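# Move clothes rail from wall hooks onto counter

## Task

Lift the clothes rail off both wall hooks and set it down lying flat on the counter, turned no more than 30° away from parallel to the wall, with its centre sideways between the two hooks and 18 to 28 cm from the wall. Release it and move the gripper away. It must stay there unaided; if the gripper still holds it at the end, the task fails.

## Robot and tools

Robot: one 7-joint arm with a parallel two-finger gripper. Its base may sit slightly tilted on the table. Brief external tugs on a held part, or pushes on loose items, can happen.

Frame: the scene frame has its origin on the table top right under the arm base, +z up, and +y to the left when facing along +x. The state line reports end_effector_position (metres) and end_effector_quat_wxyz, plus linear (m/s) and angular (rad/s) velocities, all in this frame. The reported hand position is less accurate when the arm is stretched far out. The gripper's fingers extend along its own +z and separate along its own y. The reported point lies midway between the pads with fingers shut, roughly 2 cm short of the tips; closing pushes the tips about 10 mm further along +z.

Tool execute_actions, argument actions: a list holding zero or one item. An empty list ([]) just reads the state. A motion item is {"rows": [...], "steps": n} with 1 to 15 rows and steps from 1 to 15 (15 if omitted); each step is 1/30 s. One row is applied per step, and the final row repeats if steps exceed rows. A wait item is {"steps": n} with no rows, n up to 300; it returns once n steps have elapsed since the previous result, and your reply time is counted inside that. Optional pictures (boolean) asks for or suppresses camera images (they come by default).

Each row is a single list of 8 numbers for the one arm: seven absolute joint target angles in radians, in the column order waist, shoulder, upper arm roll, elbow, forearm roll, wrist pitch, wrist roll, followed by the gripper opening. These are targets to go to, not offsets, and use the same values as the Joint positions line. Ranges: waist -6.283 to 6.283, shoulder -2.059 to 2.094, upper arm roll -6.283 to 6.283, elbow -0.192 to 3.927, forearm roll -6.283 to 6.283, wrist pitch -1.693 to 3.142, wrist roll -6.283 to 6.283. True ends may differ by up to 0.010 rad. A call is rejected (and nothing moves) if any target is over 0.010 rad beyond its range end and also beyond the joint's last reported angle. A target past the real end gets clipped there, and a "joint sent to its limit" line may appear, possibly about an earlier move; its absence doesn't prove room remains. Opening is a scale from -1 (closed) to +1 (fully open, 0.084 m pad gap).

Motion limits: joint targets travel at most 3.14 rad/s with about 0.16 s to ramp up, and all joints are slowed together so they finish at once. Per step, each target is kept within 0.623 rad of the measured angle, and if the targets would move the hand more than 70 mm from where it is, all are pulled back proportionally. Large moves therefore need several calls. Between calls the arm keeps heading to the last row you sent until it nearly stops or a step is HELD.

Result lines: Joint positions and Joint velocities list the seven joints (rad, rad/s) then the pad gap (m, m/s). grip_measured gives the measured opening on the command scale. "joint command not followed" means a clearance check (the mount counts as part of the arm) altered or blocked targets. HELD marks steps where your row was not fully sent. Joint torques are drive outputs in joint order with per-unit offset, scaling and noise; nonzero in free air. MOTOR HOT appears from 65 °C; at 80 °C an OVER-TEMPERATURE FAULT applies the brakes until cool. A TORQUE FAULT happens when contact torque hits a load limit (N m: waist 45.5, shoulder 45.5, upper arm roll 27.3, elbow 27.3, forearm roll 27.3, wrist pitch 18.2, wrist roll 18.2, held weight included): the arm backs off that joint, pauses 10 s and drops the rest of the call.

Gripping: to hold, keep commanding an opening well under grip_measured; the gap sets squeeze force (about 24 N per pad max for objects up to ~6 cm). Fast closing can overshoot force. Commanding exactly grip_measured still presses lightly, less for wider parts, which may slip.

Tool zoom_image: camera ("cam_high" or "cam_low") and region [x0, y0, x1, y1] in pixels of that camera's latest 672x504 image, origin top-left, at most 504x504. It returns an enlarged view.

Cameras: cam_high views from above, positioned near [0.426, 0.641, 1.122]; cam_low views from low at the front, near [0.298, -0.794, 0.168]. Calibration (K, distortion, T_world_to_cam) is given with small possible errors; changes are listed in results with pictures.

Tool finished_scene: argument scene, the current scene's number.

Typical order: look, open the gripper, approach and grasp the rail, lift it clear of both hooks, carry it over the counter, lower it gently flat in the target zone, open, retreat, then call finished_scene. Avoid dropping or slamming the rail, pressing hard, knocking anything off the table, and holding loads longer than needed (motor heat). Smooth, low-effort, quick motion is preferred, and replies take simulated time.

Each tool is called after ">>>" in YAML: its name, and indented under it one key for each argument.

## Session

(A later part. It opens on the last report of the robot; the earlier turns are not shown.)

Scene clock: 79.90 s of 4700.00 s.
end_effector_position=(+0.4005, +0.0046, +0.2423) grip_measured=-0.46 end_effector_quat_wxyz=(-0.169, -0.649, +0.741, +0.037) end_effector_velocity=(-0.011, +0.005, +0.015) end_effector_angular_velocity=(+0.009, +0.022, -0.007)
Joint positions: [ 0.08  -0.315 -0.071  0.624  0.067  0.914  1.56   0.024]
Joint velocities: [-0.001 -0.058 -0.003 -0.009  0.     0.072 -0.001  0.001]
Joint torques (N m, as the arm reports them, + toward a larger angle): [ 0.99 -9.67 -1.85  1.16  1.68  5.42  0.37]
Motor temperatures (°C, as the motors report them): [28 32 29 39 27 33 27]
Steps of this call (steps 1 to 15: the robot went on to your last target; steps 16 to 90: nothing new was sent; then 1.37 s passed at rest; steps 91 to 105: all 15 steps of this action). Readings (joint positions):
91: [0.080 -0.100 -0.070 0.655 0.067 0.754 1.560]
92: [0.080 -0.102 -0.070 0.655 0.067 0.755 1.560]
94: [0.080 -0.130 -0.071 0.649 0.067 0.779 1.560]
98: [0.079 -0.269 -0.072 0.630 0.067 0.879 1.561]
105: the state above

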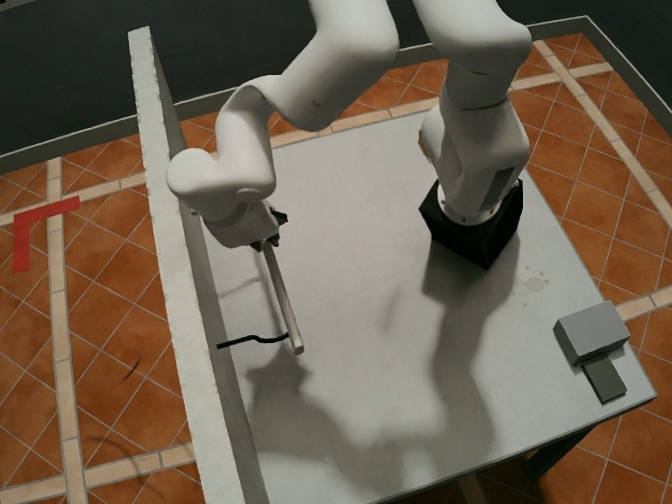

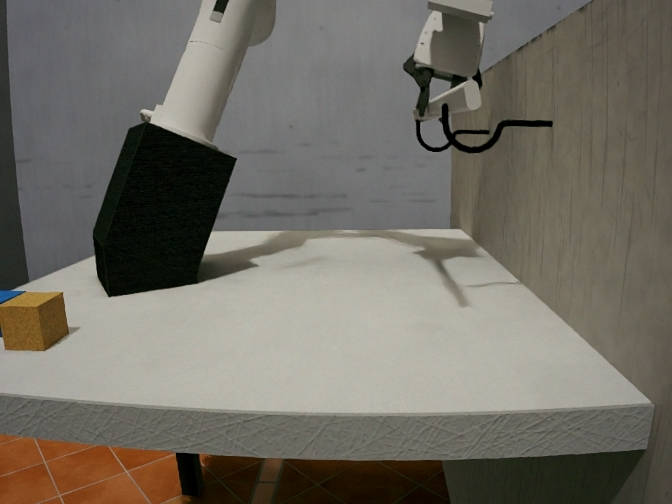

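Still rubbing hook tips; lift more, slightly outward.

>>> execute_actions:
  actions:
    - {"rows":[[0.08,-0.5,-0.07,0.64,0.067,1.08,1.56,-1]],"steps":15}

Scene clock: 82.60 s of 4700.00 s.
end_effector_position=(+0.3960, +0.0239, +0.2994) grip_measured=-0.67 end_effector_quat_wxyz=(-0.152, -0.657, +0.738, +0.033) end_effector_velocity=(+0.004, +0.002, +0.011) end_effector_angular_velocity=(+0.002, -0.015, +0.036)
Joint positions: [ 0.08  -0.496 -0.07   0.638  0.067  1.078  1.56   0.015]
Joint velocities: [ 0.001 -0.028  0.001  0.009 -0.009  0.015 -0.023  0.005]
Joint torques (N m, as the arm reports them, + toward a larger angle): [ -1.9  -11.17  -4.7   14.09  -0.18  -0.68   0.23]
Motor temperatures (°C, as the motors report them): [28 32 29 39 27 33 27]
Steps of this call (steps 1 to 30: the robot went on to your last target; steps 31 to 66: nothing new was sent; steps 67 to 81: all 15 steps of this action). Readings (joint positions):
67: [0.080 -0.320 -0.070 0.620 0.067 0.930 1.560]
68: [0.080 -0.322 -0.070 0.620 0.067 0.932 1.560]
70: [0.080 -0.350 -0.071 0.620 0.067 0.960 1.560]
74: [0.079 -0.465 -0.071 0.639 0.067 1.048 1.562]
81: the state above

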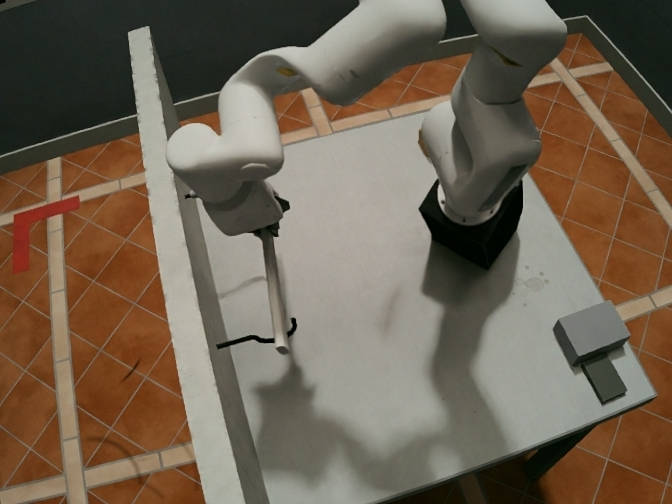

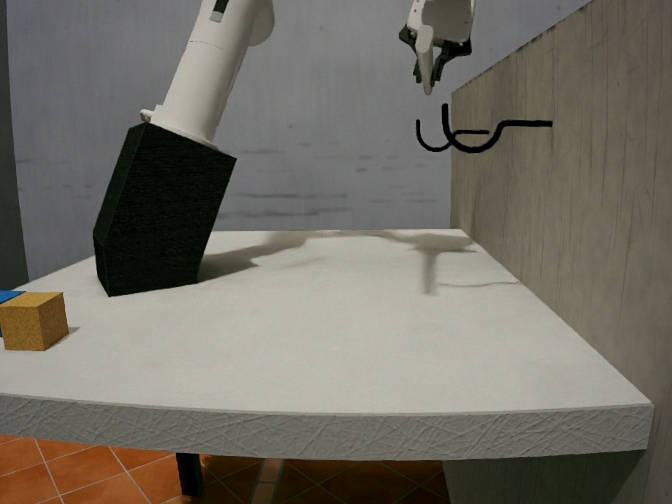

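>>> execute_actions:
  actions:
    - {"rows":[[0.1,-0.16,-0.07,0.55,0.067,0.95,1.58,-1]],"steps":15}
  pictures: false

>>> execute_actions:
  actions:
    - {"rows":[[0.1,0.2,-0.07,0.6,0.067,0.72,1.58,-1]],"steps":15}

Scene clock: 88.37 s of 4700.00 s.
end_effector_position=(+0.3187, +0.0012, +0.1917) grip_measured=-0.67 end_effector_quat_wxyz=(-0.257, -0.618, +0.733, +0.123) end_effector_velocity=(-0.033, -0.014, -0.051) end_effector_angular_velocity=(-0.019, +0.106, -0.028)
Joint positions: [ 0.099 -0.178 -0.07   0.551  0.067  0.96   1.579  0.015]
Joint velocities: [ 0.011  0.19  -0.003 -0.016 -0.002 -0.098  0.011  0.   ]
Joint torques (N m, as the arm reports them, + toward a larger angle): [ -3.32 -16.06  -5.56  11.88  -0.47  -0.41  -0.36]
Motor temperatures (°C, as the motors report them): [28 32 29 40 27 33 27]
Steps of this call (steps 1 to 15: the robot went on to your last target; steps 16 to 90: nothing new was sent; then 2.27 s passed at rest; steps 91 to 105: all 15 steps of this action). Readings (joint positions):
91: [0.080 -0.500 -0.070 0.640 0.067 1.080 1.560]
92: [0.080 -0.498 -0.070 0.640 0.067 1.079 1.560]
94: [0.082 -0.471 -0.070 0.637 0.067 1.065 1.562]
98: [0.089 -0.341 -0.070 0.597 0.067 1.020 1.569]
105: the state above

Scene clock: 88.87 s of 4700.00 s.
end_effector_position=(+0.2907, -0.0311, +0.1015) grip_measured=-0.67 end_effector_quat_wxyz=(-0.299, -0.600, +0.729, +0.139) end_effector_velocity=(+0.027, -0.011, -0.030) end_effector_angular_velocity=(-0.004, -0.063, +0.048)
Joint positions: [ 0.1    0.186 -0.07   0.598  0.067  0.73   1.58   0.015]
Joint velocities: [ 0.002  0.108  0.005  0.061 -0.008 -0.12  -0.016 -0.004]
Joint torques (N m, as the arm reports them, + toward a larger angle): [ -4.57 -15.99  -6.73   5.64   0.2    0.97   0.02]
Motor temperatures (°C, as the motors report them): [28 32 29 39 27 33 27]
Steps of this call (steps 1 to 15: all 15 steps of this action). Readings (joint positions):
1: [0.099 -0.174 -0.070 0.552 0.067 0.957 1.579]
2: [0.099 -0.169 -0.070 0.553 0.067 0.953 1.579]
4: [0.100 -0.137 -0.069 0.560 0.067 0.929 1.579]
8: [0.100 0.038 -0.069 0.581 0.067 0.822 1.579]
15: the state above

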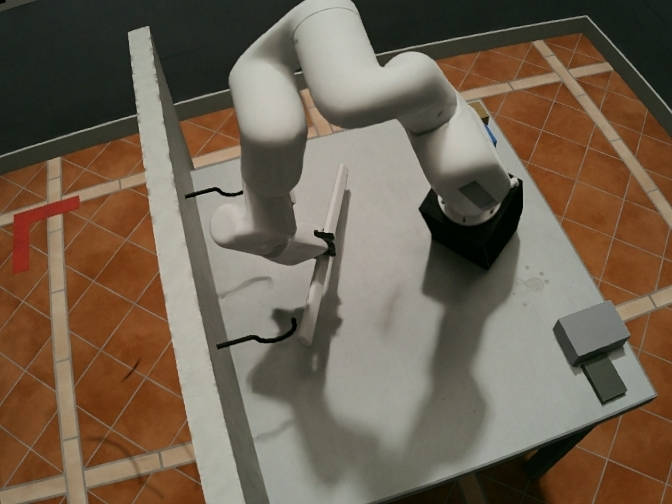

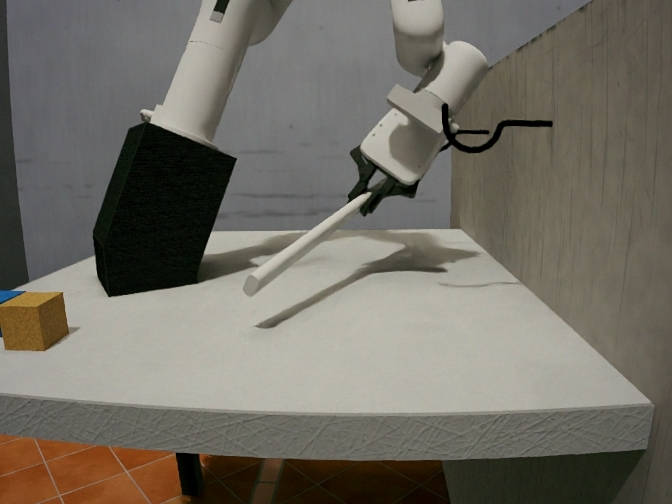

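>>> execute_actions:
  actions:
    - {"rows":[[0.1,0.40,-0.07,0.66,0.067,0.56,1.58,-1]],"steps":15}

Scene clock: 92.77 s of 4700.00 s.
end_effector_position=(+0.2879, -0.0523, +0.0473) grip_measured=-0.67 end_effector_quat_wxyz=(-0.301, -0.602, +0.729, +0.124) end_effector_velocity=(+0.007, -0.003, -0.010) end_effector_angular_velocity=(-0.002, -0.023, +0.012)
Joint positions: [ 0.1    0.395 -0.07   0.659  0.067  0.564  1.58   0.015]
Joint velocities: [ 0.001  0.031  0.002  0.018 -0.    -0.039 -0.002 -0.   ]
Joint torques (N m, as the arm reports them, + toward a larger angle): [ -4.81 -15.79  -6.75   3.73   0.05   0.05  -0.48]
Motor temperatures (°C, as the motors report them): [28 32 29 38 27 32 27]
Steps of this call (steps 1 to 30: the robot went on to your last target; steps 31 to 100: nothing new was sent; then 0.07 s passed at rest; steps 101 to 115: all 15 steps of this action). Readings (joint positions):
101: [0.100 0.200 -0.070 0.600 0.067 0.720 1.580]
102: [0.100 0.202 -0.070 0.601 0.067 0.718 1.580]
104: [0.100 0.231 -0.070 0.611 0.067 0.691 1.580]
108: [0.100 0.357 -0.070 0.645 0.067 0.598 1.580]
115: the state above

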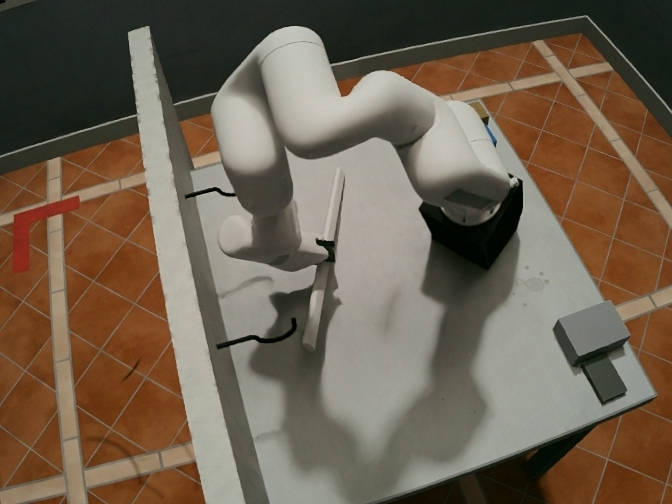

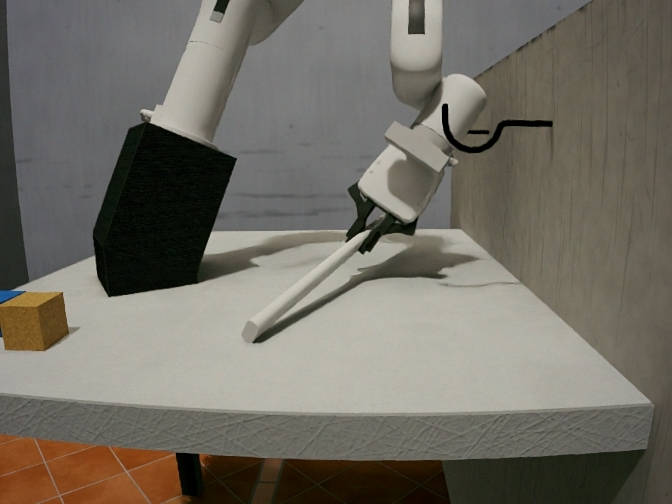

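>>> execute_actions:
  actions:
    - {"rows":[[0.1,0.36,-0.07,0.66,0.067,0.59,1.25,-1]],"steps":15}

Scene clock: 95.47 s of 4700.00 s.
end_effector_position=(+0.2959, -0.0489, +0.0558) grip_measured=-0.67 end_effector_quat_wxyz=(+0.274, +0.712, -0.624, -0.168) end_effector_velocity=(-0.004, +0.000, +0.002) end_effector_angular_velocity=(+0.058, +0.029, +0.074)
Joint positions: [ 0.1    0.361 -0.07   0.66   0.067  0.589  1.26   0.015]
Joint velocities: [ 0.    -0.006 -0.002 -0.006  0.     0.012 -0.1    0.   ]
Joint torques (N m, as the arm reports them, + toward a larger angle): [ -4.44 -16.16  -6.58   4.78  -0.06  -0.07  -0.6 ]
Motor temperatures (°C, as the motors report them): [28 32 29 37 27 32 27]
Steps of this call (steps 1 to 15: the robot went on to your last target; steps 16 to 66: nothing new was sent; steps 67 to 81: all 15 steps of this action). Readings (joint positions):
67: [0.100 0.400 -0.070 0.660 0.067 0.560 1.580]
68: [0.100 0.400 -0.070 0.660 0.067 0.560 1.577]
70: [0.100 0.397 -0.070 0.659 0.067 0.564 1.544]
74: [0.100 0.373 -0.070 0.660 0.067 0.580 1.363]
81: the state above

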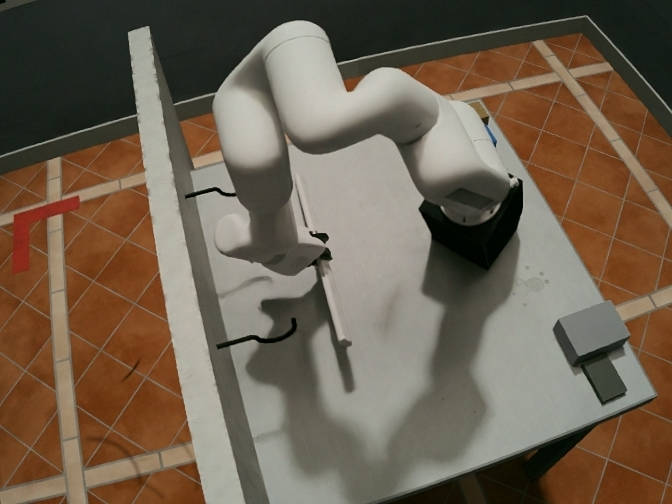

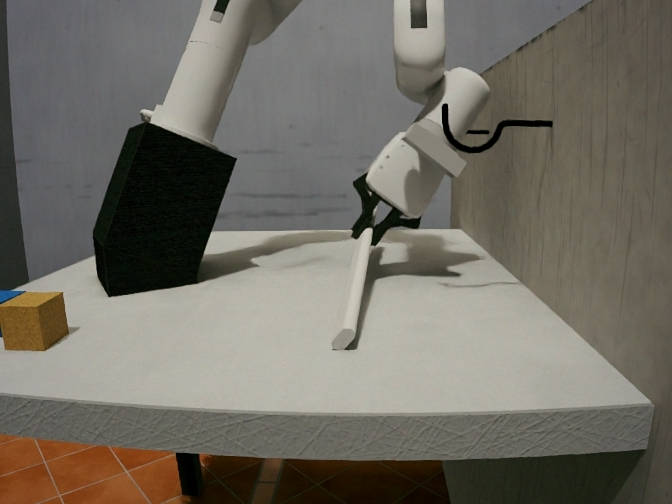

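>>> execute_actions:
  actions:
    - {"rows":[[0.2,0.38,-0.07,0.66,0.067,0.57,1.35,-1]],"steps":15}

Scene clock: 101.03 s of 4700.00 s.
end_effector_position=(+0.2932, -0.0198, +0.0429) grip_measured=-0.67 end_effector_quat_wxyz=(+0.285, +0.715, -0.618, -0.160) end_effector_velocity=(-0.002, +0.005, -0.002) end_effector_angular_velocity=(-0.004, +0.003, +0.000)
Joint positions: [ 0.198  0.38  -0.07   0.66   0.067  0.57   1.348  0.015]
Joint velocities: [ 0.013  0.003  0.002 -0.002 -0.    -0.002  0.016 -0.   ]
Joint torques (N m, as the arm reports them, + toward a larger angle): [ -4.34 -16.5   -6.83   3.48   0.12   0.36  -0.07]
Motor temperatures (°C, as the motors report them): [28 33 29 36 27 32 27]
Steps of this call (steps 1 to 30: the robot went on to your last target; steps 31 to 100: nothing new was sent; then 1.73 s passed at rest; steps 101 to 115: all 15 steps of this action). Readings (joint positions):
101: [0.100 0.360 -0.070 0.660 0.067 0.590 1.250]
102: [0.102 0.360 -0.071 0.660 0.067 0.589 1.253]
104: [0.129 0.366 -0.075 0.661 0.067 0.583 1.282]
108: [0.187 0.377 -0.065 0.660 0.067 0.573 1.333]
115: the state above

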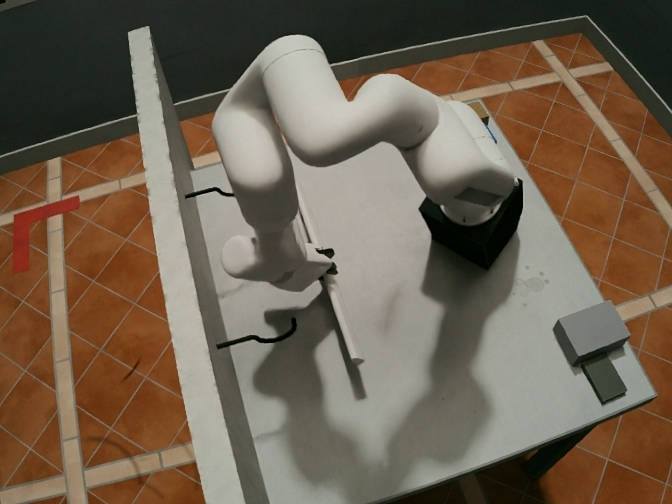

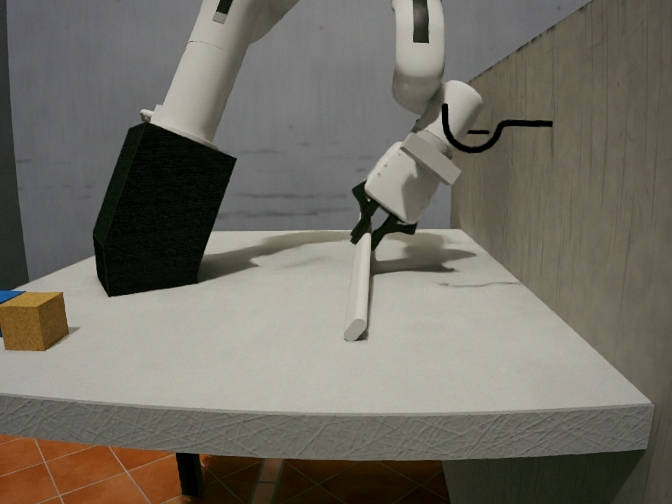

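>>> execute_actions:
  actions:
    - {"rows":[[0.2,0.38,-0.07,0.66,0.067,0.57,1.35,1]],"steps":15}
  pictures: false

>>> execute_actions:
  actions:
    - {"rows":[[0.2,0.1,-0.07,0.66,0.067,0.75,1.35,1]],"steps":15}

Scene clock: 104.03 s of 4700.00 s.
end_effector_position=(+0.2929, -0.0191, +0.0427) grip_measured=+1.00 end_effector_quat_wxyz=(+0.285, +0.715, -0.617, -0.160) end_effector_velocity=(-0.000, -0.001, -0.000) end_effector_angular_velocity=(-0.001, -0.001, -0.002)
Joint positions: [ 0.2    0.38  -0.07   0.66   0.067  0.57   1.35   0.084]
Joint velocities: [-0.001  0.001 -0.001 -0.    -0.    -0.001  0.001  0.   ]
Joint torques (N m, as the arm reports them, + toward a larger angle): [ -3.89 -15.82  -6.12   3.6    0.18   0.1   -0.2 ]
Motor temperatures (°C, as the motors report them): [28 33 29 35 27 32 27]
Steps of this call (steps 1 to 15: the robot went on to your last target; steps 16 to 75: nothing new was sent; steps 76 to 90: all 15 steps of this action). Readings (joint positions):
76: [0.200 0.380 -0.070 0.660 0.067 0.570 1.350]
77: [0.200 0.380 -0.070 0.660 0.067 0.570 1.350]
79: [0.200 0.380 -0.070 0.660 0.067 0.570 1.350]
83: [0.200 0.380 -0.070 0.660 0.067 0.570 1.350]
90: the state above

Scene clock: 104.53 s of 4700.00 s.
end_effector_position=(+0.3479, +0.0092, +0.1145) grip_measured=+1.00 end_effector_quat_wxyz=(+0.245, +0.731, -0.622, -0.136) end_effector_velocity=(-0.011, +0.006, +0.017) end_effector_angular_velocity=(+0.006, +0.030, -0.007)
Joint positions: [ 0.2    0.109 -0.07   0.659  0.067  0.744  1.35   0.084]
Joint velocities: [ 0.001 -0.061  0.002 -0.025  0.     0.065  0.001 -0.   ]
Joint torques (N m, as the arm reports them, + toward a larger angle): [ -3.33 -15.5   -5.56   7.39  -0.11  -0.69  -0.32]
Motor temperatures (°C, as the motors report them): [28 33 29 35 27 31 27]
Steps of this call (steps 1 to 15: all 15 steps of this action). Readings (joint positions):
1: [0.200 0.380 -0.070 0.660 0.067 0.570 1.350]
2: [0.200 0.378 -0.070 0.660 0.067 0.572 1.350]
4: [0.200 0.350 -0.070 0.656 0.067 0.594 1.350]
8: [0.200 0.202 -0.070 0.663 0.067 0.682 1.350]
15: the state above

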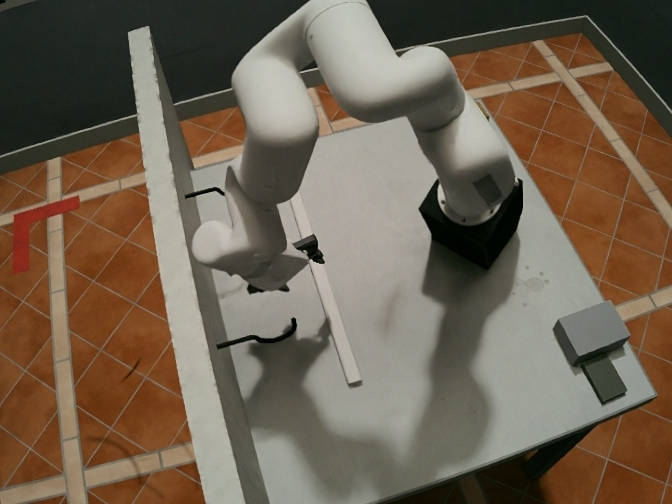

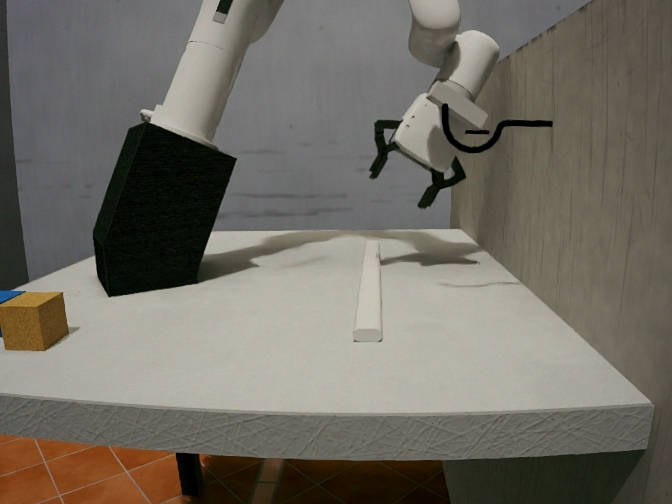

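>>> finished_scene:
  scene: 2

The scene is finished: the task was done.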